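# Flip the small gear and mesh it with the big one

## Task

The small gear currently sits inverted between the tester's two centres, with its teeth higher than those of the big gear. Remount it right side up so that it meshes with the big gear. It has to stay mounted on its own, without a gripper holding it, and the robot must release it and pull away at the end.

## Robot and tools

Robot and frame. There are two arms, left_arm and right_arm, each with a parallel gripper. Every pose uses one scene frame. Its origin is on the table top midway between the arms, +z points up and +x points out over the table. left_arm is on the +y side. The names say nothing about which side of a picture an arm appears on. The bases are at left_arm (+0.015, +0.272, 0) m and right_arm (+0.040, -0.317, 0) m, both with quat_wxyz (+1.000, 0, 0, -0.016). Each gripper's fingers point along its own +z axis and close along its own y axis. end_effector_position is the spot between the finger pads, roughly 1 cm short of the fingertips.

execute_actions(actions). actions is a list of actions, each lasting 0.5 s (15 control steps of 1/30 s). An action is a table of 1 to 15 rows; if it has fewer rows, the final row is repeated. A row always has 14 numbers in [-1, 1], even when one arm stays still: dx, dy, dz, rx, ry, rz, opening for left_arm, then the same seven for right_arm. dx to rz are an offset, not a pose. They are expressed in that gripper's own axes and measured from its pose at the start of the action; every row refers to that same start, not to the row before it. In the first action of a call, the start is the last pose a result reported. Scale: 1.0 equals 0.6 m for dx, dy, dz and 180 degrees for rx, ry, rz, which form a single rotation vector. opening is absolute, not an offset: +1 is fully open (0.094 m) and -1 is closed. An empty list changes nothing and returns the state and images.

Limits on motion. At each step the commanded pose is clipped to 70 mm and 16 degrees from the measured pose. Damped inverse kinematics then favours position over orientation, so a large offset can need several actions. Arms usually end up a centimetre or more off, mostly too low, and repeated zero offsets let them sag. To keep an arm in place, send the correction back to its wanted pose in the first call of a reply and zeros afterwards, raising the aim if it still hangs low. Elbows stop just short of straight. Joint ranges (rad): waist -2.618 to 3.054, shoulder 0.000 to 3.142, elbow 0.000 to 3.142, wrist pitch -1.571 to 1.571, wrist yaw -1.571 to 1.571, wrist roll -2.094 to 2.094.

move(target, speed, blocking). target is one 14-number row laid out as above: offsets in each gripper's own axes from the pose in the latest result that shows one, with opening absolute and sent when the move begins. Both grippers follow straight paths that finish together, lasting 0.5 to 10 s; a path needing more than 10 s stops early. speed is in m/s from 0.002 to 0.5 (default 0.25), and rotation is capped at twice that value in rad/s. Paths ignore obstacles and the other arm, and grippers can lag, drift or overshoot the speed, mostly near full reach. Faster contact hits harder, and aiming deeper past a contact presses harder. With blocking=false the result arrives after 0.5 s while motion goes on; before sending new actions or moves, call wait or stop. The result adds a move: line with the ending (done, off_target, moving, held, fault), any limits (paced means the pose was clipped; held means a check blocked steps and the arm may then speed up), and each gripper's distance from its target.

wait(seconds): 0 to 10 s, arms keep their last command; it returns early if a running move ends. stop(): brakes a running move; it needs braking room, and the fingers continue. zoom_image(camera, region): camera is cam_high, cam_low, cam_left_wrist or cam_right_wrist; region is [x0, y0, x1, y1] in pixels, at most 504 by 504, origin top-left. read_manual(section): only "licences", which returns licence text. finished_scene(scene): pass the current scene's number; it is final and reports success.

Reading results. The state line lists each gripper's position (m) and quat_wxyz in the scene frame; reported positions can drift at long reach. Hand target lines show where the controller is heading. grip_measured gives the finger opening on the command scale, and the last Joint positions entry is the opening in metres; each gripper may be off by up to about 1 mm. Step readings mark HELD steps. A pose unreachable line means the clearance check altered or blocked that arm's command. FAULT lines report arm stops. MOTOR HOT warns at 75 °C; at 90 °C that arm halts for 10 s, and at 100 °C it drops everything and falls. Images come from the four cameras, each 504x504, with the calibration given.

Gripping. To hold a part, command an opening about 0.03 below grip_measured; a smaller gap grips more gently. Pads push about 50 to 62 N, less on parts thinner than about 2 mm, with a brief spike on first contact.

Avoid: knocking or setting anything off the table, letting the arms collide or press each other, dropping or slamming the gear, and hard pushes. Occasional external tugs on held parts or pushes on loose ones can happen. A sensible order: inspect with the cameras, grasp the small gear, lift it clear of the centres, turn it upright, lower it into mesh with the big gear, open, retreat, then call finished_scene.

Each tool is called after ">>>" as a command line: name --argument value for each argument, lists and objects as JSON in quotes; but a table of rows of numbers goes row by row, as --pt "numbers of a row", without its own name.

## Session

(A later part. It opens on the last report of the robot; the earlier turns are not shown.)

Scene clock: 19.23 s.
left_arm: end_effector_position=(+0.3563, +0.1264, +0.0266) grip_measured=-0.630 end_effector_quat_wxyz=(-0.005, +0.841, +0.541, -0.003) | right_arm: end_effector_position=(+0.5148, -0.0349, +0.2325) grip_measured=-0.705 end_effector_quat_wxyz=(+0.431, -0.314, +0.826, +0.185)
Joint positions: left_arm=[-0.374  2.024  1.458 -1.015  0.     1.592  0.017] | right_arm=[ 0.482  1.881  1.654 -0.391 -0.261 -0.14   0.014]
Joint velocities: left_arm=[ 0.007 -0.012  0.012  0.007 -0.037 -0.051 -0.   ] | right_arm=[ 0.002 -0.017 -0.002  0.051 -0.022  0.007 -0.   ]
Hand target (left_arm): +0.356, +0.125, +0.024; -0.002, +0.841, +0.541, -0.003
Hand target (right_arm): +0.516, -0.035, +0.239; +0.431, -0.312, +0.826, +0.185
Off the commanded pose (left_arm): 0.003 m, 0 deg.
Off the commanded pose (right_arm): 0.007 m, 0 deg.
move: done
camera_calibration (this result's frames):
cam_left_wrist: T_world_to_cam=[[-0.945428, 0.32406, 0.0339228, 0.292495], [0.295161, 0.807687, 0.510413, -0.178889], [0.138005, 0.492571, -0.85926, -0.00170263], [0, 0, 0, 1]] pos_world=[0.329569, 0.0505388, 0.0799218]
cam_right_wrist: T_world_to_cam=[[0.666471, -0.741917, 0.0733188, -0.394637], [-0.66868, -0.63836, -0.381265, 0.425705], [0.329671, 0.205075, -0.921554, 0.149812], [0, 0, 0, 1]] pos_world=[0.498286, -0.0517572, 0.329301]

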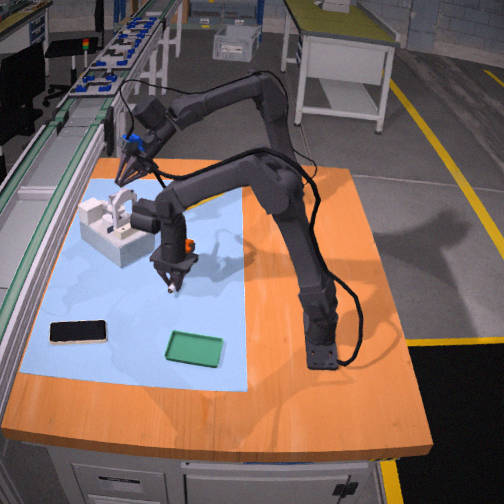

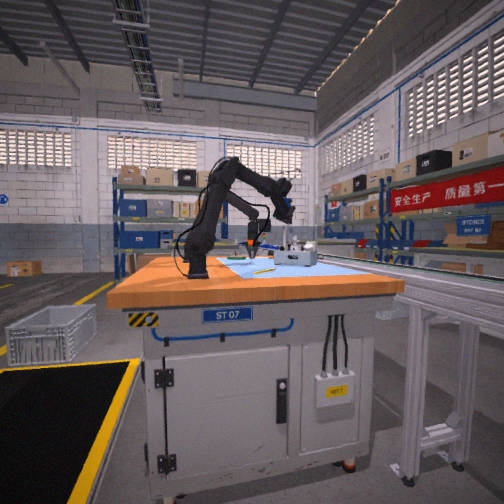

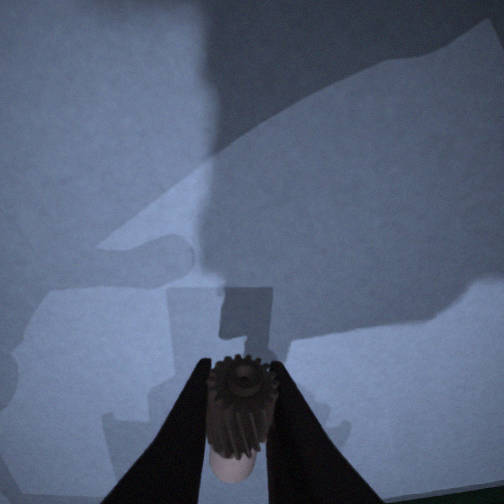

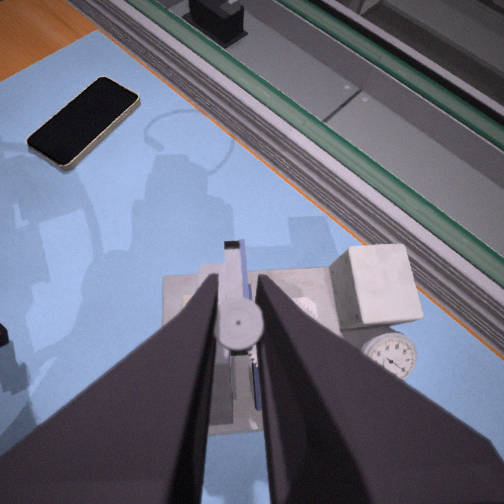

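>>> move --target '[0,0,0.025,0,0,0,-0.67,-0.01,0,-0.005,0,0,0,-0.78]' --speed 0.03

>>> zoom_image --camera "cam_high" --region '[130,250,230,320]'

Scene clock: 20.23 s.
left_arm: end_effector_position=(+0.3556, +0.1268, +0.0141) grip_measured=-0.630 end_effector_quat_wxyz=(-0.007, +0.841, +0.541, -0.004) | right_arm: end_effector_position=(+0.5148, -0.0349, +0.2325) grip_measured=-0.705 end_effector_quat_wxyz=(+0.431, -0.315, +0.825, +0.184)
Joint positions: left_arm=[-0.374  2.043  1.432 -0.977 -0.001  1.592  0.017] | right_arm=[ 0.482  1.881  1.654 -0.391 -0.261 -0.143  0.014]
Joint velocities: left_arm=[ 0.002 -0.017 -0.002  0.081 -0.022 -0.007  0.001] | right_arm=[-0.032  0.002  0.007 -0.095 -0.007  0.081  0.001]
Hand target (left_arm): +0.356, +0.126, +0.012; -0.005, +0.841, +0.541, -0.003
Hand target (right_arm): +0.516, -0.035, +0.239; +0.431, -0.314, +0.826, +0.185
Off the commanded pose (left_arm): 0.003 m, 0 deg.
Off the commanded pose (right_arm): 0.007 m, 0 deg.
move: done
camera_calibration (this result's frames):
cam_left_wrist: T_world_to_cam=[[-0.945256, 0.323967, 0.039186, 0.292032], [0.297522, 0.806247, 0.511318, -0.173313], [0.134057, 0.494986, -0.858498, -0.0115113], [0, 0, 0, 1]] pos_world=[0.329153, 0.050822, 0.0672919]
cam_right_wrist: T_world_to_cam=[[0.667466, -0.7408, 0.0755228, -0.395622], [-0.667138, -0.639966, -0.381274, 0.424857], [0.33078, 0.204103, -0.921372, 0.149165], [0, 0, 0, 1]] pos_world=[0.498162, -0.051628, 0.329302]

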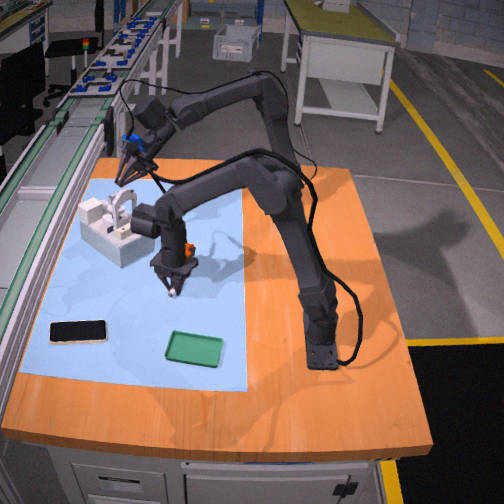

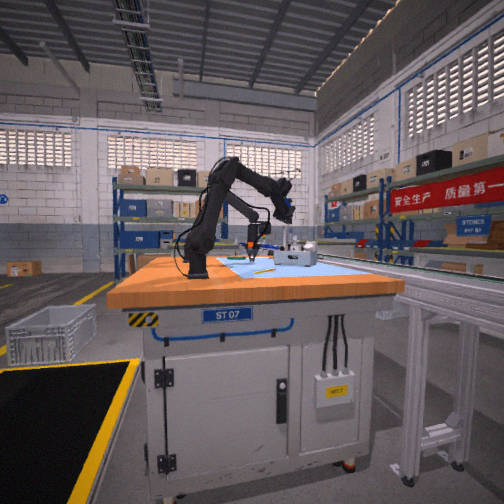

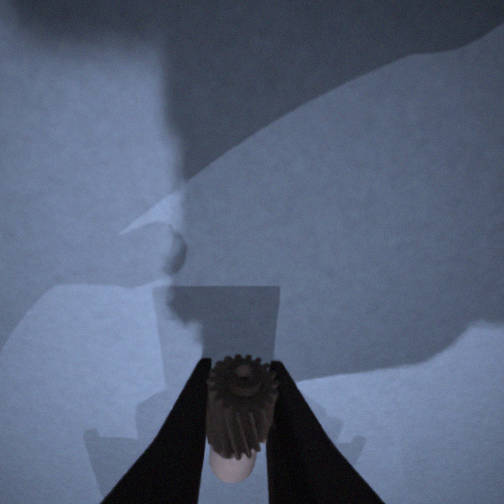

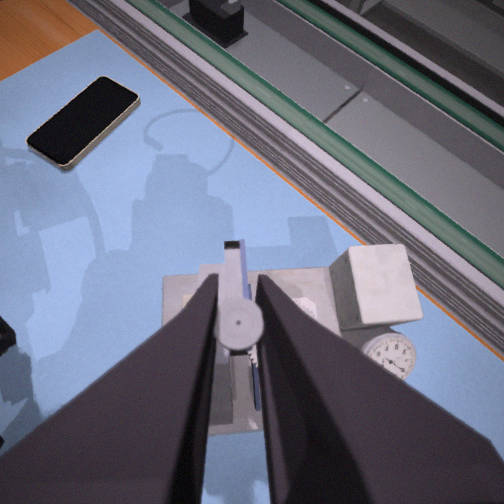

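Region (130, 250, 230, 320) of cam_high's 504x504 image, scaled by 5.040, with more detail than that image has; it fills the top 353 rows of this view, and the rest is white.

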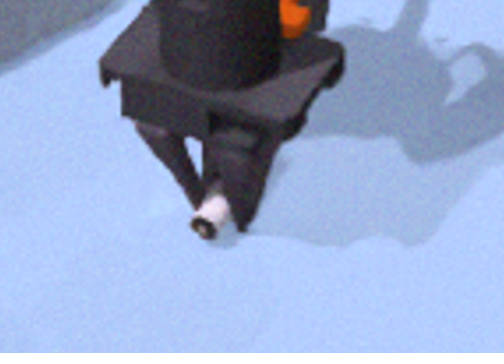

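Close to table. Release gently.

>>> execute_actions --actions '[[[0,0,0.008,0,0,0,-0.67,-0.01,0,-0.005,0,0,0,-0.78]],[[0,0,0,0,0,0,-0.55,0,0,0,0,0,0,-0.78]],[[0,0,0,0,0,0,-0.3,0,0,0,0,0,0,-0.78]]]'

Scene clock: 21.83 s.
left_arm: end_effector_position=(+0.3567, +0.1267, +0.0141) grip_measured=-0.302 end_effector_quat_wxyz=(-0.006, +0.841, +0.541, -0.002) | right_arm: end_effector_position=(+0.5148, -0.0349, +0.2325) grip_measured=-0.705 end_effector_quat_wxyz=(+0.432, -0.316, +0.825, +0.183)
Joint positions: left_arm=[-0.374  2.043  1.432 -0.973 -0.003  1.592  0.033] | right_arm=[ 0.482  1.881  1.654 -0.391 -0.261 -0.146  0.014]
Joint velocities: left_arm=[-0.027  0.002 -0.012  0.11  -0.007  0.022 -0.001] | right_arm=[-0.017 -0.007 -0.012  0.007 -0.066 -0.051  0.   ]
Hand target (left_arm): +0.357, +0.127, +0.014; -0.006, +0.841, +0.541, -0.003
Hand target (right_arm): +0.515, -0.035, +0.232; +0.431, -0.316, +0.825, +0.183
Off the commanded pose (left_arm): 0.000 m, 0 deg.
Off the commanded pose (right_arm): 0.000 m, 0 deg.
Step readings (end_effector_position; steps 1 to 15: 1st action; 16 to 30: 2nd action; 31 to 45: 3rd action):
0: left_arm (+0.3559, +0.1267, +0.0141) | right_arm (+0.5148, -0.0349, +0.2325)
1: left_arm (+0.3560, +0.1267, +0.0141) | right_arm (+0.5148, -0.0349, +0.2325)
2: left_arm (+0.3561, +0.1266, +0.0141) | right_arm (+0.5148, -0.0349, +0.2325)
4: left_arm (+0.3564, +0.1266, +0.0141) | right_arm (+0.5148, -0.0349, +0.2325)
8: left_arm (+0.3565, +0.1265, +0.0141) | right_arm (+0.5148, -0.0349, +0.2325)
15: left_arm (+0.3566, +0.1265, +0.0141) | right_arm (+0.5148, -0.0349, +0.2325)
16: left_arm (+0.3566, +0.1265, +0.0141) | right_arm (+0.5148, -0.0349, +0.2325)
17: left_arm (+0.3566, +0.1265, +0.0141) | right_arm (+0.5148, -0.0349, +0.2325)
19: left_arm (+0.3566, +0.1265, +0.0141) | right_arm (+0.5148, -0.0349, +0.2325)
23: left_arm (+0.3567, +0.1266, +0.0141) | right_arm (+0.5148, -0.0349, +0.2325)
30: left_arm (+0.3567, +0.1266, +0.0141) | right_arm (+0.5148, -0.0349, +0.2325)
31: left_arm (+0.3567, +0.1267, +0.0141) | right_arm (+0.5148, -0.0349, +0.2325)
32: left_arm (+0.3567, +0.1267, +0.0141) | right_arm (+0.5148, -0.0349, +0.2325)
34: left_arm (+0.3567, +0.1267, +0.0141) | right_arm (+0.5148, -0.0349, +0.2325)
38: left_arm (+0.3567, +0.1267, +0.0141) | right_arm (+0.5148, -0.0349, +0.2325)
45: end_effector_position above
camera_calibration (this result's frames):
cam_left_wrist: T_world_to_cam=[[-0.945418, 0.32399, 0.0348594, 0.293214], [0.295184, 0.806192, 0.512758, -0.172728], [0.138025, 0.495061, -0.857825, -0.0130559], [0, 0, 0, 1]] pos_world=[0.329998, 0.0507175, 0.067147]
cam_right_wrist: T_world_to_cam=[[0.668879, -0.739196, 0.078671, -0.397026], [-0.664931, -0.642257, -0.381277, 0.423641], [0.332366, 0.202718, -0.921107, 0.148239], [0, 0, 0, 1]] pos_world=[0.497985, -0.0514438, 0.329303]

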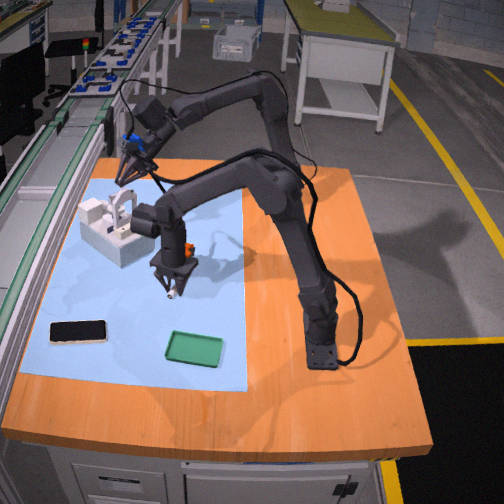

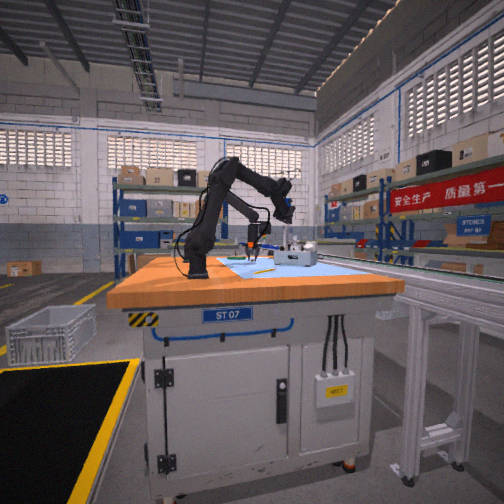

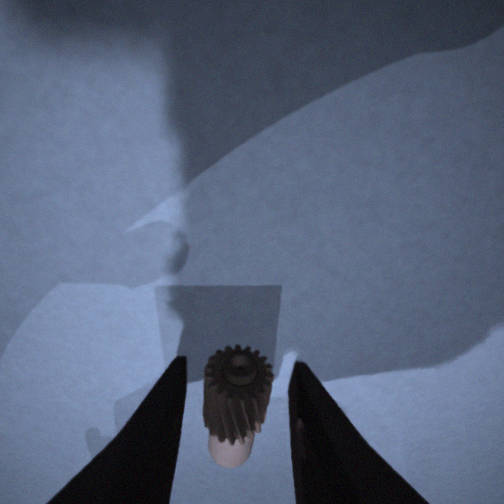

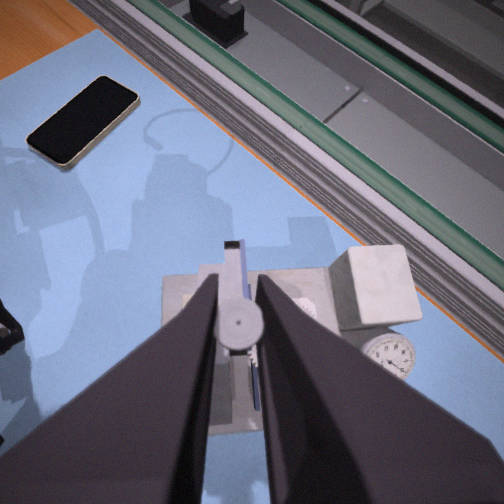

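>>> move --target '[0,0,-0.07,0,0,0,-0.3,-0.01,0,-0.005,0,0,0,-0.78]' --speed 0.1

>>> move --target '[0,0,-0.01,0,0,-0.55,-0.3,0,0,0,0,0,0,-0.78]' --speed 0.5

>>> move --target '[0,0,-0.01,0,0,-0.445,-0.3,0,0,0,0,0,0,-0.78]' --speed 0.5

Scene clock: 23.07 s.
left_arm: end_effector_position=(+0.3544, +0.1279, +0.0442) grip_measured=-0.302 end_effector_quat_wxyz=(-0.013, +0.841, +0.541, -0.006) | right_arm: end_effector_position=(+0.5148, -0.0349, +0.2325) grip_measured=-0.705 end_effector_quat_wxyz=(+0.432, -0.316, +0.825, +0.183)
Joint positions: left_arm=[-0.374  2.013  1.513 -1.1   -0.004  1.592  0.033] | right_arm=[ 0.482  1.881  1.654 -0.391 -0.261 -0.147  0.014]
Joint velocities: left_arm=[-0.007 -0.012 -0.002 -0.007  0.007 -0.007 -0.002] | right_arm=[ 0.017  0.002  0.002 -0.066  0.022 -0.037 -0.001]
Hand target (left_arm): +0.357, +0.127, +0.056; -0.006, +0.841, +0.541, -0.002
Hand target (right_arm): +0.516, -0.034, +0.239; +0.432, -0.316, +0.825, +0.183
Off the commanded pose (left_arm): 0.012 m, 1 deg.
Off the commanded pose (right_arm): 0.007 m, 0 deg.
move: off_target (left_arm)
camera_calibration (this result's frames):
cam_left_wrist: T_world_to_cam=[[-0.944782, 0.323688, 0.0511121, 0.288705], [0.302708, 0.802313, 0.514453, -0.190714], [0.125514, 0.501518, -0.855994, 0.0160233], [0, 0, 0, 1]] pos_world=[0.328483, 0.0515261, 0.0970728]
cam_right_wrist: T_world_to_cam=[[0.66902, -0.739035, 0.0789857, -0.397166], [-0.66471, -0.642486, -0.381277, 0.42352], [0.332524, 0.202579, -0.92108, 0.148146], [0, 0, 0, 1]] pos_world=[0.497968, -0.0514254, 0.329303]

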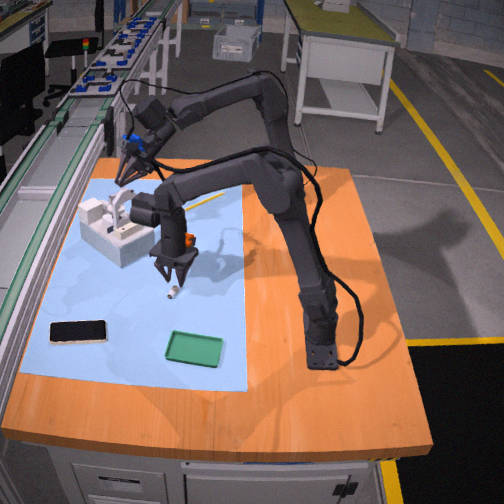

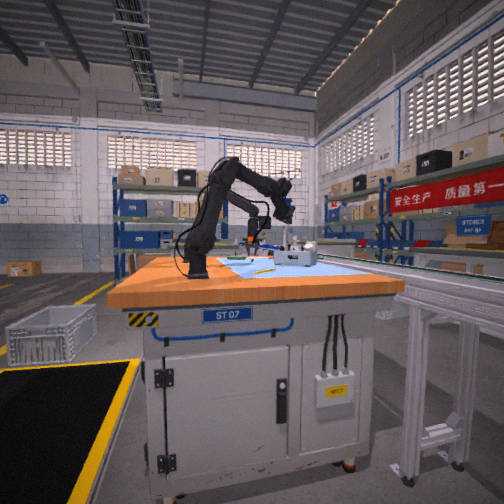

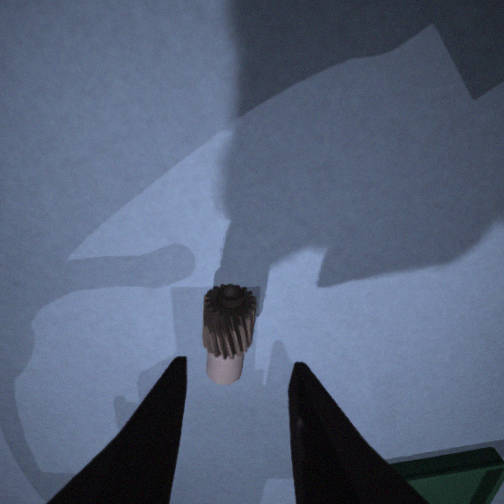

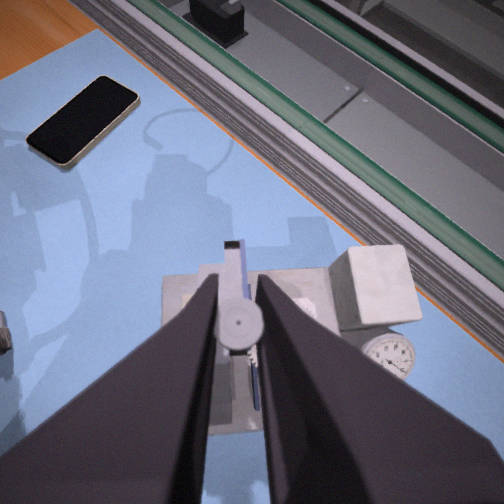

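Scene clock: 25.53 s.
left_arm: end_effector_position=(+0.3529, +0.1287, +0.0443) grip_measured=-0.302 end_effector_quat_wxyz=(-0.017, +0.139, +0.990, +0.007) | right_arm: end_effector_position=(+0.5148, -0.0349, +0.2325) grip_measured=-0.705 end_effector_quat_wxyz=(+0.432, -0.317, +0.825, +0.183)
Joint positions: left_arm=[-0.374  2.013  1.513 -1.107 -0.004 -0.128  0.033] | right_arm=[ 0.482  1.881  1.654 -0.391 -0.261 -0.147  0.014]
Joint velocities: left_arm=[ 0.002 -0.012  0.002  0.007 -0.007 -0.007 -0.001] | right_arm=[ 0.002  0.012 -0.007 -0.007  0.007 -0.051 -0.001]
Hand target (left_arm): +0.354, +0.128, +0.050; -0.013, +0.135, +0.991, +0.006
Hand target (right_arm): +0.515, -0.035, +0.232; +0.431, -0.316, +0.825, +0.183
Off the commanded pose (left_arm): 0.006 m, 1 deg.
Off the commanded pose (right_arm): 0.000 m, 0 deg.
move: done
camera_calibration (this result's frames):
cam_left_wrist: T_world_to_cam=[[-0.179472, -0.983702, 0.0109455, 0.186925], [-0.827675, 0.157001, 0.538799, 0.289995], [-0.531737, 0.0876401, -0.842363, 0.300487], [0, 0, 0, 1]] pos_world=[0.43335, 0.112014, 0.0948239]
cam_right_wrist: T_world_to_cam=[[0.669161, -0.738874, 0.0793005, -0.397306], [-0.664489, -0.642715, -0.381276, 0.423398], [0.332683, 0.202441, -0.921054, 0.148053], [0, 0, 0, 1]] pos_world=[0.49795, -0.051407, 0.329303]

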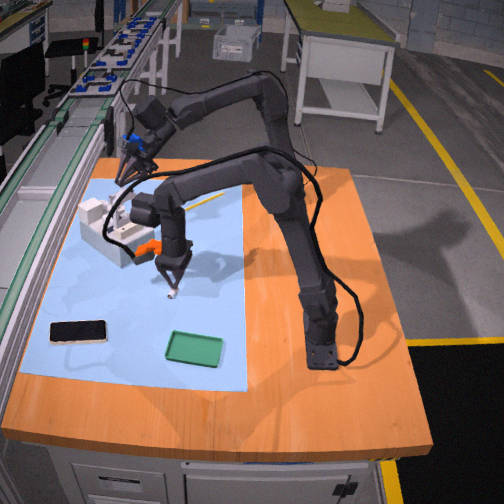

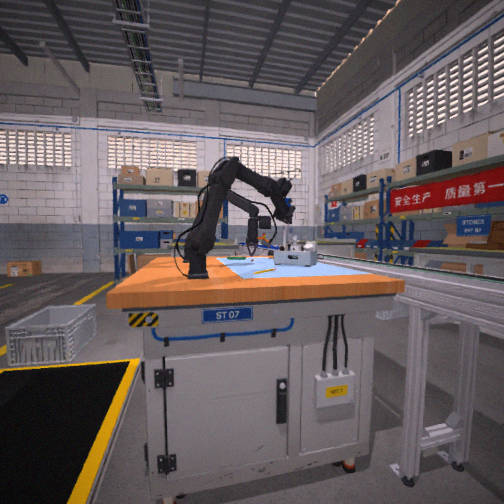

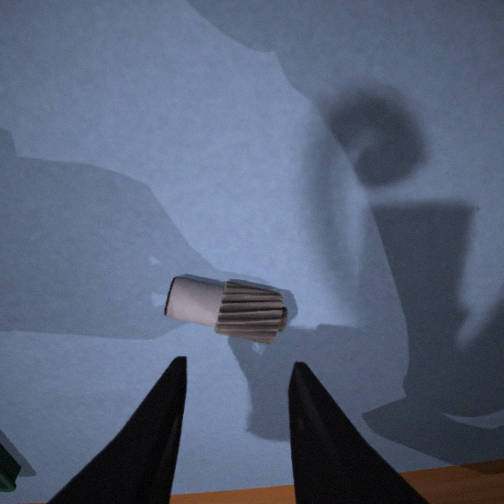

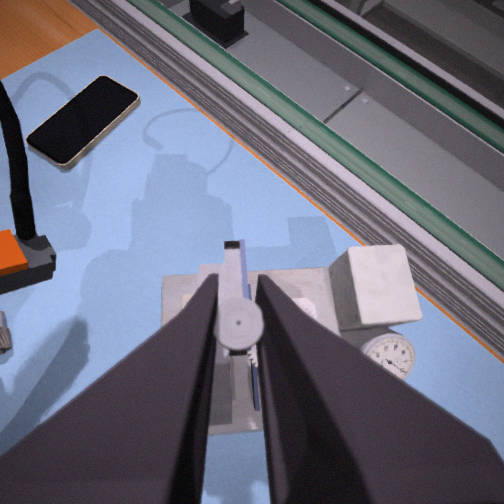

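Scene clock: 27.67 s.
left_arm: end_effector_position=(+0.3525, +0.1278, +0.0443) grip_measured=-0.302 end_effector_quat_wxyz=(-0.011, -0.527, +0.850, +0.014) | right_arm: end_effector_position=(+0.5148, -0.0349, +0.2325) grip_measured=-0.705 end_effector_quat_wxyz=(+0.432, -0.317, +0.825, +0.183)
Joint positions: left_arm=[-0.374  2.013  1.513 -1.107  0.001 -1.517  0.033] | right_arm=[ 0.482  1.881  1.654 -0.391 -0.261 -0.148  0.014]
Joint velocities: left_arm=[-0.002  0.002  0.007  0.022  0.007 -0.066 -0.   ] | right_arm=[-0.017  0.007 -0.012 -0.022 -0.022  0.007  0.   ]
Hand target (left_arm): +0.353, +0.129, +0.050; -0.008, -0.531, +0.847, +0.016
Hand target (right_arm): +0.515, -0.035, +0.232; +0.432, -0.317, +0.825, +0.183
Off the commanded pose (left_arm): 0.006 m, 1 deg.
Off the commanded pose (right_arm): 0.000 m, 0 deg.
move: done
camera_calibration (this result's frames):
cam_left_wrist: T_world_to_cam=[[0.935109, -0.354133, -0.0127177, -0.286324], [-0.298602, -0.806785, 0.509839, 0.227757], [-0.190811, -0.472957, -0.860176, 0.252607], [0, 0, 0, 1]] pos_world=[0.383953, 0.201826, 0.0975254]
cam_right_wrist: T_world_to_cam=[[0.669301, -0.738713, 0.0796153, -0.397446], [-0.664268, -0.642944, -0.381276, 0.423276], [0.332842, 0.202303, -0.921027, 0.14796], [0, 0, 0, 1]] pos_world=[0.497932, -0.0513886, 0.329303]

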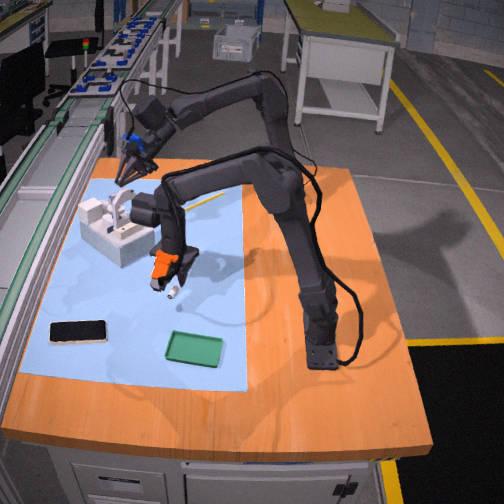

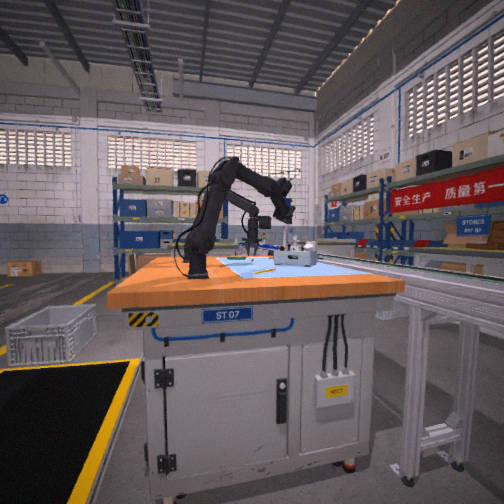

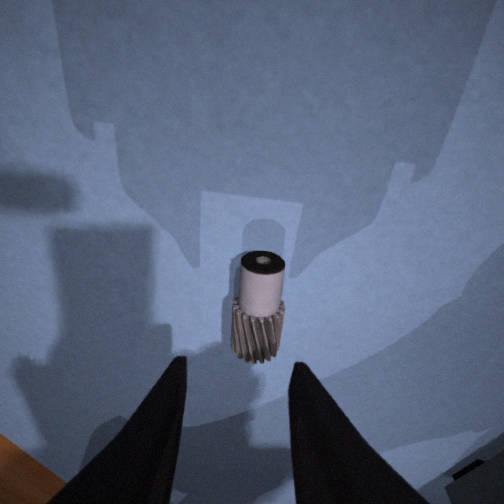

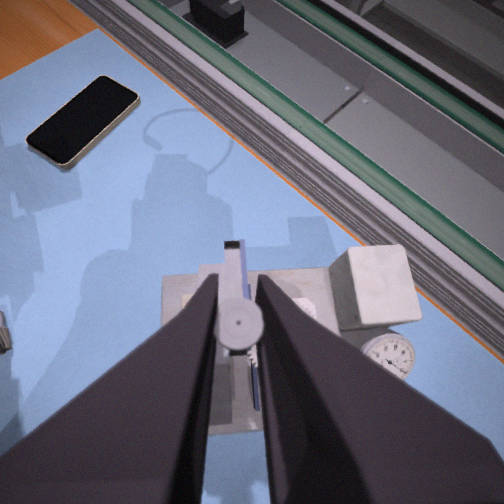

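>>> move --target '[-0.008,-0.01,0.052,0.008,0,-0.012,-0.3,-0.01,0,-0.005,0,0,0,-0.78]' --speed 0.05

Scene clock: 29.17 s.
left_arm: end_effector_position=(+0.3579, +0.1253, +0.0168) grip_measured=-0.302 end_effector_quat_wxyz=(-0.004, -0.536, +0.844, +0.004) | right_arm: end_effector_position=(+0.5148, -0.0349, +0.2325) grip_measured=-0.705 end_effector_quat_wxyz=(+0.432, -0.317, +0.825, +0.183)
Joint positions: left_arm=[-0.374  2.043  1.444 -0.982  0.002 -1.539  0.033] | right_arm=[ 0.482  1.881  1.654 -0.391 -0.261 -0.148  0.014]
Joint velocities: left_arm=[-0.012  0.002 -0.002 -0.022  0.066 -0.066 -0.002] | right_arm=[ 0.012 -0.007 -0.002  0.066 -0.051 -0.051  0.001]
Hand target (left_arm): +0.359, +0.129, +0.013; -0.004, -0.543, +0.839, +0.004
Hand target (right_arm): +0.516, -0.034, +0.239; +0.432, -0.317, +0.824, +0.183
Off the commanded pose (left_arm): 0.006 m, 1 deg.
Off the commanded pose (right_arm): 0.007 m, 0 deg.
move: done
camera_calibration (this result's frames):
cam_left_wrist: T_world_to_cam=[[0.942591, -0.333705, 0.0127481, -0.298209], [-0.29295, -0.80794, 0.511285, 0.239485], [-0.160319, -0.485668, -0.859316, 0.219496], [0, 0, 0, 1]] pos_world=[0.386436, 0.200578, 0.0699732]
cam_right_wrist: T_world_to_cam=[[0.669442, -0.738552, 0.0799301, -0.397585], [-0.664047, -0.643172, -0.381276, 0.423154], [0.333001, 0.202164, -0.921, 0.147867], [0, 0, 0, 1]] pos_world=[0.497914, -0.0513702, 0.329303]

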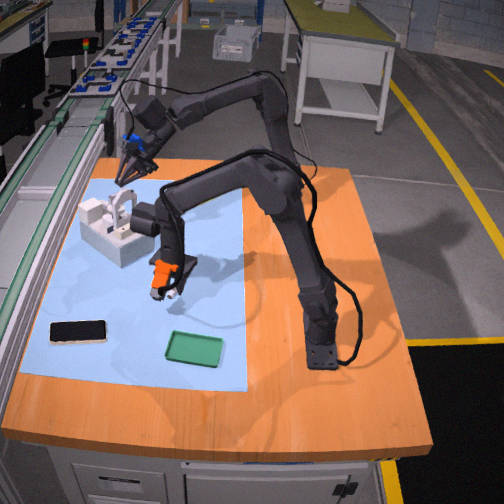

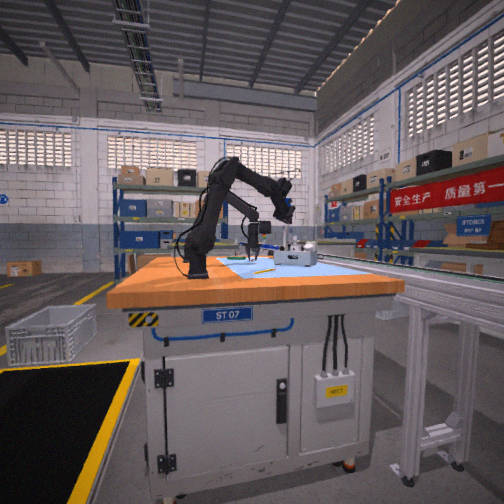

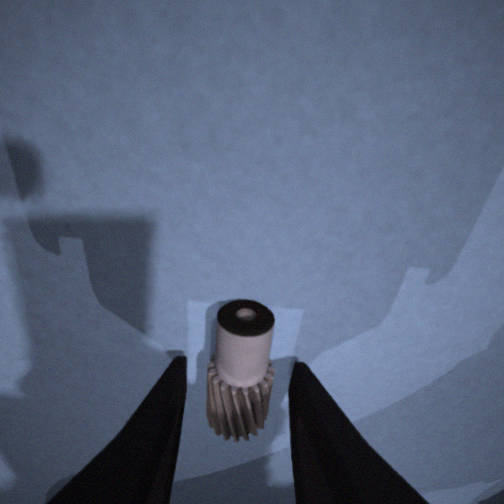

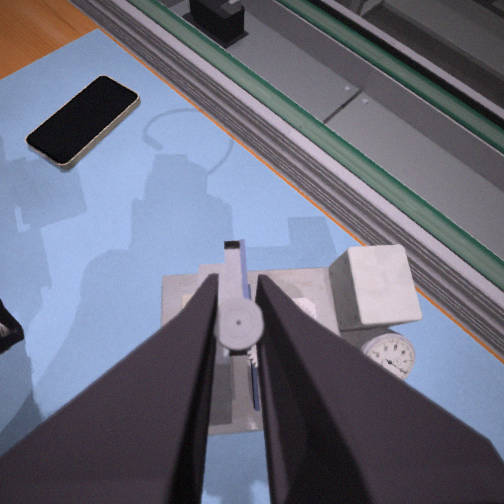

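>>> execute_actions --actions '[[[-0.016,0,0.012,0,0,-0.005,-0.3,-0.01,0,-0.005,0,0,0,-0.78]]]'

Scene clock: 29.77 s.
left_arm: end_effector_position=(+0.3629, +0.1298, +0.0168) grip_measured=-0.302 end_effector_quat_wxyz=(-0.001, -0.542, +0.841, -0.002) | right_arm: end_effector_position=(+0.5148, -0.0349, +0.2325) grip_measured=-0.705 end_effector_quat_wxyz=(+0.432, -0.317, +0.825, +0.183)
Joint positions: left_arm=[-0.357  2.043  1.444 -0.97   0.004 -1.535  0.033] | right_arm=[ 0.482  1.881  1.654 -0.391 -0.261 -0.148  0.014]
Joint velocities: left_arm=[ 0.002 -0.007 -0.007 -0.051  0.037 -0.022 -0.   ] | right_arm=[-0.017  0.012  0.002 -0.037  0.007 -0.081  0.   ]
Hand target (left_arm): +0.362, +0.134, +0.010; -0.004, -0.543, +0.840, +0.004
Hand target (right_arm): +0.516, -0.035, +0.239; +0.432, -0.317, +0.824, +0.183
Off the commanded pose (left_arm): 0.008 m, 1 deg.
Off the commanded pose (right_arm): 0.007 m, 0 deg.
Step readings (end_effector_position):
0: left_arm (+0.3581, +0.1252, +0.0168) | right_arm (+0.5148, -0.0349, +0.2325)
1: left_arm (+0.3584, +0.1255, +0.0168) | right_arm (+0.5148, -0.0349, +0.2325)
2: left_arm (+0.3592, +0.1260, +0.0168) | right_arm (+0.5148, -0.0349, +0.2325)
4: left_arm (+0.3608, +0.1277, +0.0168) | right_arm (+0.5148, -0.0349, +0.2325)
8: left_arm (+0.3626, +0.1299, +0.0168) | right_arm (+0.5148, -0.0349, +0.2325)
15: end_effector_position above
camera_calibration (this result's frames):
cam_left_wrist: T_world_to_cam=[[0.946527, -0.321697, 0.02446, -0.304667], [-0.288053, -0.808519, 0.513149, 0.2428], [-0.145302, -0.492755, -0.857951, 0.217883], [0, 0, 0, 1]] pos_world=[0.389974, 0.205661, 0.0697921]
cam_right_wrist: T_world_to_cam=[[0.669442, -0.738552, 0.0799301, -0.397585], [-0.664047, -0.643172, -0.381276, 0.423154], [0.333001, 0.202164, -0.921, 0.147867], [0, 0, 0, 1]] pos_world=[0.497914, -0.0513702, 0.329303]

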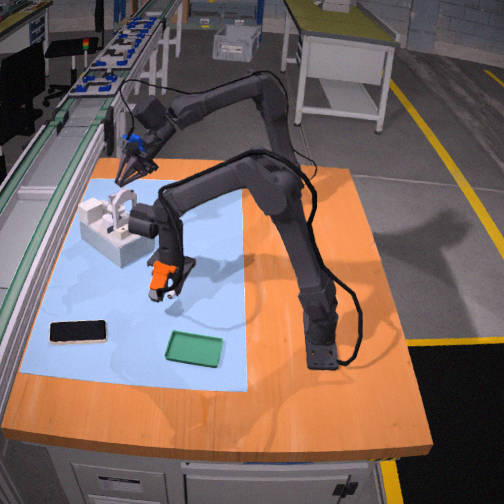

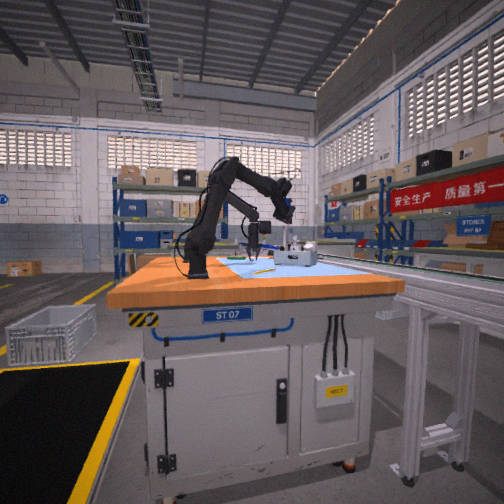

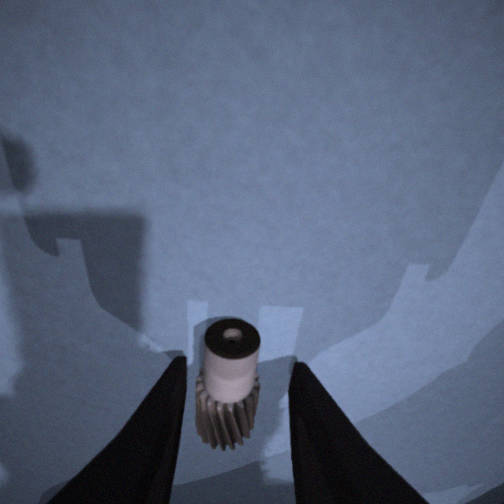

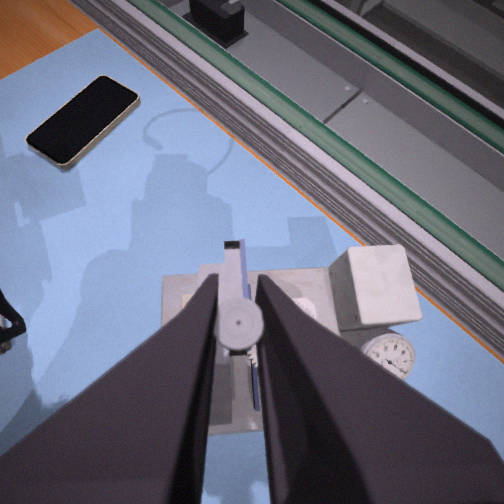

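>>> execute_actions --actions '[[[0,0.01,0.02,0,0,0,-0.3,-0.01,0,-0.005,0,0,0,-0.78]]]'

Scene clock: 30.43 s.
left_arm: end_effector_position=(+0.3629, +0.1297, +0.0130) grip_measured=-0.302 end_effector_quat_wxyz=(+0.002, -0.542, +0.841, -0.007) | right_arm: end_effector_position=(+0.5148, -0.0349, +0.2325) grip_measured=-0.705 end_effector_quat_wxyz=(+0.432, -0.317, +0.825, +0.183)
Joint positions: left_arm=[-0.357  2.037  1.419 -0.938  0.004 -1.535  0.033] | right_arm=[ 0.482  1.881  1.654 -0.391 -0.261 -0.148  0.014]
Joint velocities: left_arm=[-0.012 -0.012  0.002  0.022  0.007 -0.066 -0.   ] | right_arm=[ 0.017 -0.002  0.012 -0.066  0.037  0.095 -0.001]
Hand target (left_arm): +0.358, +0.132, +0.005; -0.001, -0.542, +0.841, -0.002
Hand target (right_arm): +0.516, -0.035, +0.239; +0.432, -0.317, +0.824, +0.183
Off the commanded pose (left_arm): 0.010 m, 1 deg.
Off the commanded pose (right_arm): 0.007 m, 0 deg.
Step readings (end_effector_position):
0: left_arm (+0.3630, +0.1297, +0.0168) | right_arm (+0.5148, -0.0349, +0.2325)
1: left_arm (+0.3629, +0.1298, +0.0154) | right_arm (+0.5148, -0.0349, +0.2325)
2: left_arm (+0.3623, +0.1300, +0.0134) | right_arm (+0.5148, -0.0349, +0.2325)
4: left_arm (+0.3627, +0.1298, +0.0132) | right_arm (+0.5148, -0.0349, +0.2325)
8: left_arm (+0.3629, +0.1297, +0.0130) | right_arm (+0.5148, -0.0349, +0.2325)
15: end_effector_position above
camera_calibration (this result's frames):
cam_left_wrist: T_world_to_cam=[[0.94605, -0.321903, 0.0369964, -0.304583], [-0.29427, -0.80577, 0.513945, 0.24657], [-0.13563, -0.497104, -0.857025, 0.211642], [0, 0, 0, 1]] pos_world=[0.389414, 0.205841, 0.0659273]
cam_right_wrist: T_world_to_cam=[[0.669442, -0.738552, 0.0799301, -0.397585], [-0.664047, -0.643172, -0.381276, 0.423154], [0.333001, 0.202164, -0.921, 0.147867], [0, 0, 0, 1]] pos_world=[0.497914, -0.0513702, 0.329303]

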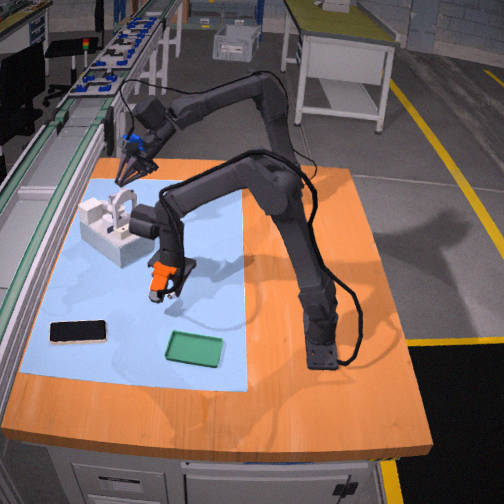

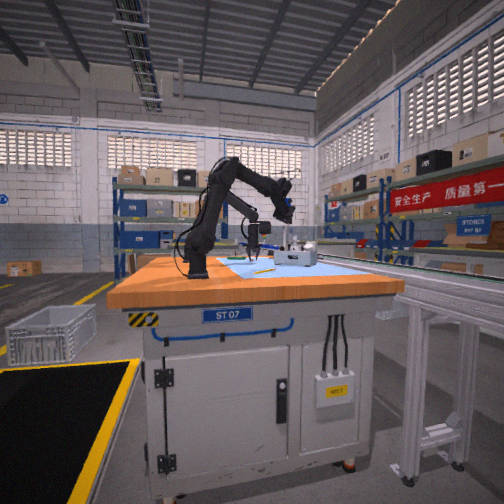

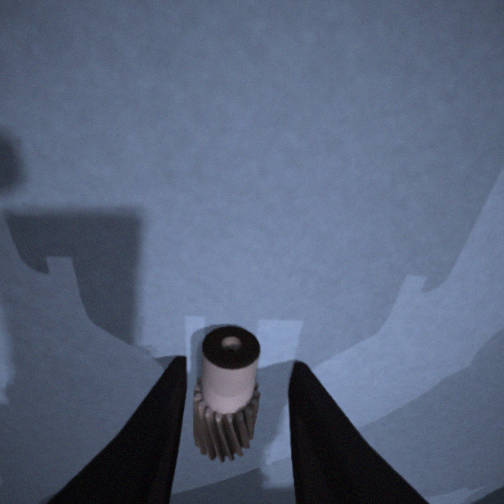

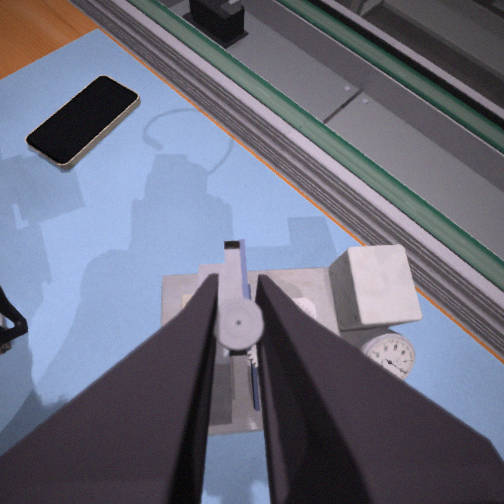

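Touching the table. Close, then lift.

>>> execute_actions --actions '[[[0,0,-0.004,0,0,0,-0.5,-0.01,0,-0.005,0,0,0,-0.78],[0,0,-0.004,0,0,0,-0.5,-0.01,0,-0.005,0,0,0,-0.78],[0,0,-0.004,0,0,0,-0.5,-0.01,0,-0.005,0,0,0,-0.78],[0,0,-0.004,0,0,0,-0.55,-0.01,0,-0.005,0,0,0,-0.78],[0,0,-0.004,0,0,0,-0.55,-0.01,0,-0.005,0,0,0,-0.78],[0,0,-0.004,0,0,0,-0.6,-0.01,0,-0.005,0,0,0,-0.78]],[[0,0,0,0,0,0,-0.67,0,0,0,0,0,0,-0.78]],[[0,0,-0.07,0,0,0,-0.67,0,0,0,0,0,0,-0.78]]]'

Scene clock: 32.20 s.
left_arm: end_effector_position=(+0.3585, +0.1314, +0.0437) grip_measured=-0.634 end_effector_quat_wxyz=(-0.004, -0.542, +0.841, +0.002) | right_arm: end_effector_position=(+0.5148, -0.0349, +0.2325) grip_measured=-0.705 end_effector_quat_wxyz=(+0.432, -0.317, +0.825, +0.183)
Joint positions: left_arm=[-0.357  2.002  1.496 -1.071  0.004 -1.535  0.017] | right_arm=[ 0.482  1.881  1.654 -0.391 -0.261 -0.148  0.014]
Joint velocities: left_arm=[-0.012  0.002  0.012 -0.051 -0.037 -0.037 -0.   ] | right_arm=[-0.012 -0.012 -0.012 -0.022  0.066  0.022  0.   ]
Hand target (left_arm): +0.360, +0.132, +0.055; -0.001, -0.542, +0.841, -0.002
Hand target (right_arm): +0.515, -0.035, +0.232; +0.432, -0.317, +0.825, +0.183
Off the commanded pose (left_arm): 0.011 m, 1 deg.
Off the commanded pose (right_arm): 0.000 m, 0 deg.
Step readings (end_effector_position; steps 1 to 15: 1st action; 16 to 30: 2nd action; 31 to 45: 3rd action):
0: left_arm (+0.3629, +0.1297, +0.0130) | right_arm (+0.5148, -0.0349, +0.2325)
1: left_arm (+0.3622, +0.1300, +0.0130) | right_arm (+0.5148, -0.0349, +0.2325)
2: left_arm (+0.3605, +0.1307, +0.0130) | right_arm (+0.5148, -0.0349, +0.2325)
4: left_arm (+0.3600, +0.1309, +0.0130) | right_arm (+0.5148, -0.0349, +0.2325)
8: left_arm (+0.3600, +0.1309, +0.0130) | right_arm (+0.5148, -0.0349, +0.2325)
15: left_arm (+0.3600, +0.1309, +0.0130) | right_arm (+0.5148, -0.0349, +0.2325)
16: left_arm (+0.3600, +0.1309, +0.0130) | right_arm (+0.5148, -0.0349, +0.2325)
17: left_arm (+0.3600, +0.1309, +0.0130) | right_arm (+0.5148, -0.0349, +0.2325)
19: left_arm (+0.3600, +0.1309, +0.0130) | right_arm (+0.5148, -0.0349, +0.2325)
23: left_arm (+0.3600, +0.1309, +0.0130) | right_arm (+0.5148, -0.0349, +0.2325)
30: left_arm (+0.3600, +0.1309, +0.0130) | right_arm (+0.5148, -0.0349, +0.2325)
31: left_arm (+0.3598, +0.1310, +0.0156) | right_arm (+0.5148, -0.0349, +0.2325)
32: left_arm (+0.3583, +0.1315, +0.0188) | right_arm (+0.5148, -0.0349, +0.2325)
34: left_arm (+0.3593, +0.1311, +0.0286) | right_arm (+0.5148, -0.0349, +0.2325)
38: left_arm (+0.3631, +0.1295, +0.0427) | right_arm (+0.5148, -0.0349, +0.2325)
45: end_effector_position above
camera_calibration (this result's frames):
cam_left_wrist: T_world_to_cam=[[0.946573, -0.322109, 0.0156589, -0.300214], [-0.284046, -0.809759, 0.513428, 0.227759], [-0.152699, -0.490445, -0.85799, 0.243534], [0, 0, 0, 1]] pos_world=[0.386056, 0.207169, 0.096713]
cam_right_wrist: T_world_to_cam=[[0.669442, -0.738552, 0.0799301, -0.397585], [-0.664047, -0.643172, -0.381276, 0.423154], [0.333001, 0.202164, -0.921, 0.147867], [0, 0, 0, 1]] pos_world=[0.497914, -0.0513702, 0.329303]

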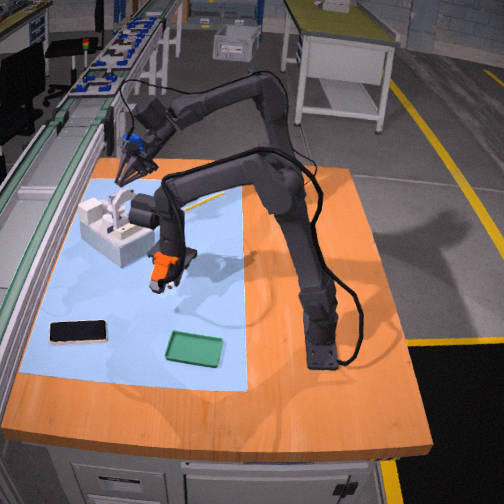

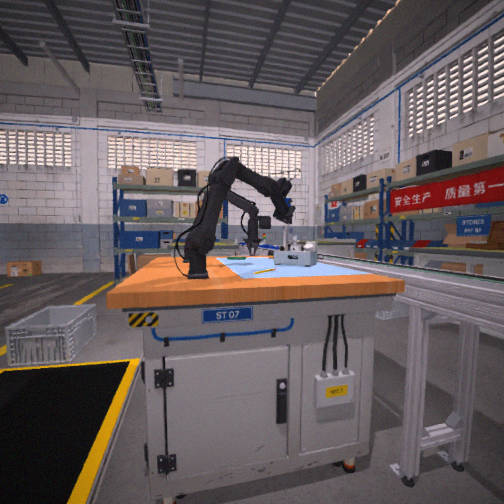

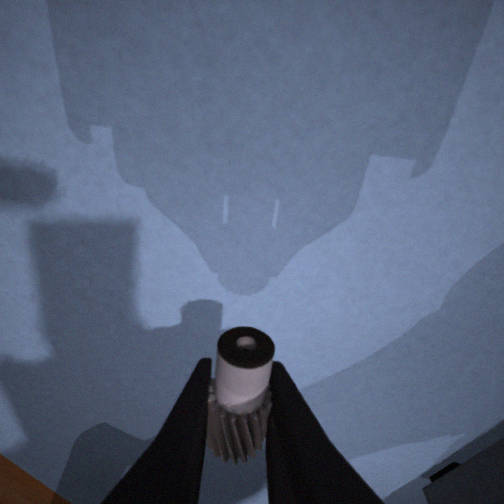

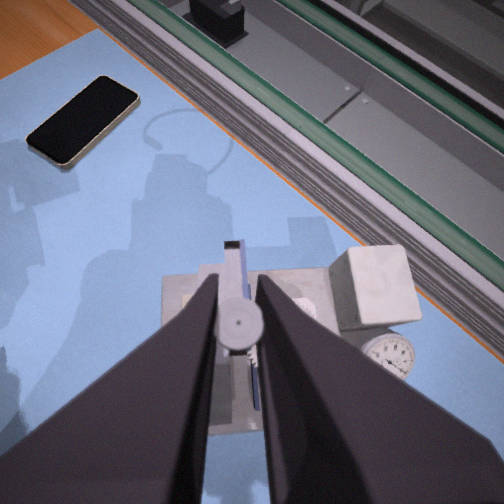

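>>> move --target '[0.114,-0.23,-0.1855,0.481,-0.313,0.482,-0.67,-0.01,0,-0.005,0,0,0,-0.78]' --speed 0.4

Scene clock: 36.50 s.
left_arm: end_effector_position=(+0.4535, +0.0134, +0.1367) grip_measured=-0.634 end_effector_quat_wxyz=(+0.626, +0.277, +0.671, -0.284) | right_arm: end_effector_position=(+0.5148, -0.0349, +0.2325) grip_measured=-0.705 end_effector_quat_wxyz=(+0.432, -0.317, +0.824, +0.183)
Joint positions: left_arm=[-0.357  1.998  0.789  1.149  0.426 -0.009  0.017] | right_arm=[ 0.482  1.881  1.654 -0.391 -0.261 -0.148  0.014]
Joint velocities: left_arm=[ 0.012 -0.007 -0.007  0.022  0.007 -0.007  0.001] | right_arm=[ 0.012 -0.002 -0.007  0.022 -0.037 -0.007 -0.   ]
Hand target (left_arm): +0.461, +0.014, +0.154; +0.649, +0.280, +0.649, -0.282
Hand target (right_arm): +0.516, -0.034, +0.239; +0.432, -0.317, +0.824, +0.183
Off the commanded pose (left_arm): 0.018 m, 4 deg.
Off the commanded pose (right_arm): 0.007 m, 0 deg.
move: off_target (left_arm)
camera_calibration (this result's frames):
cam_left_wrist: T_world_to_cam=[[-0.733112, -0.667106, 0.132349, 0.3208], [-0.454744, 0.336111, -0.824765, 0.356427], [0.505721, -0.66483, -0.54977, -0.0583864], [0, 0, 0, 1]] pos_world=[0.426793, 0.0553912, 0.219412]
cam_right_wrist: T_world_to_cam=[[0.669582, -0.738391, 0.0802448, -0.397725], [-0.663826, -0.643401, -0.381275, 0.423032], [0.333159, 0.202026, -0.920972, 0.147774], [0, 0, 0, 1]] pos_world=[0.497897, -0.0513518, 0.329303]

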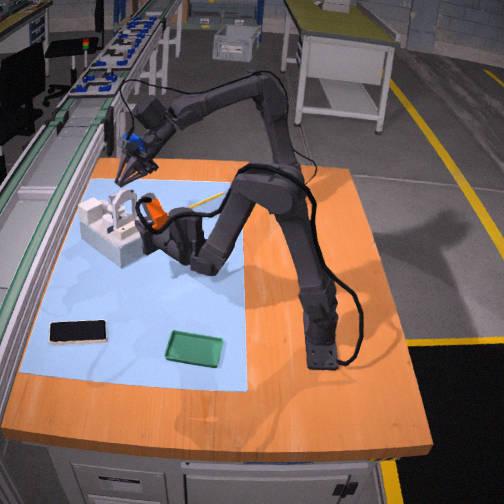

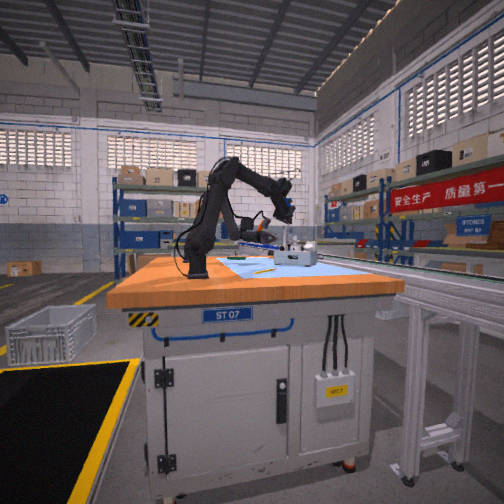

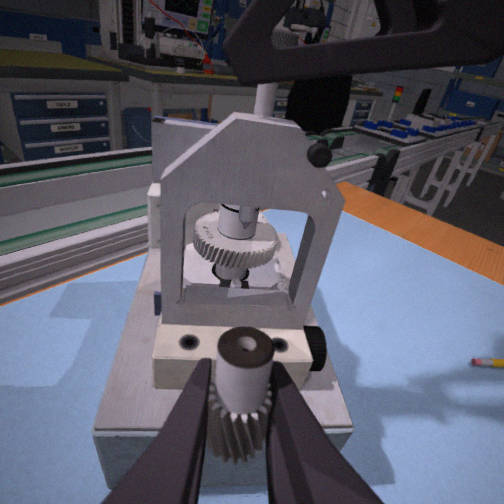

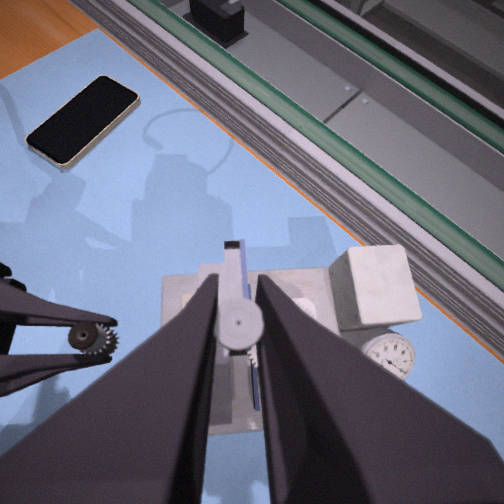

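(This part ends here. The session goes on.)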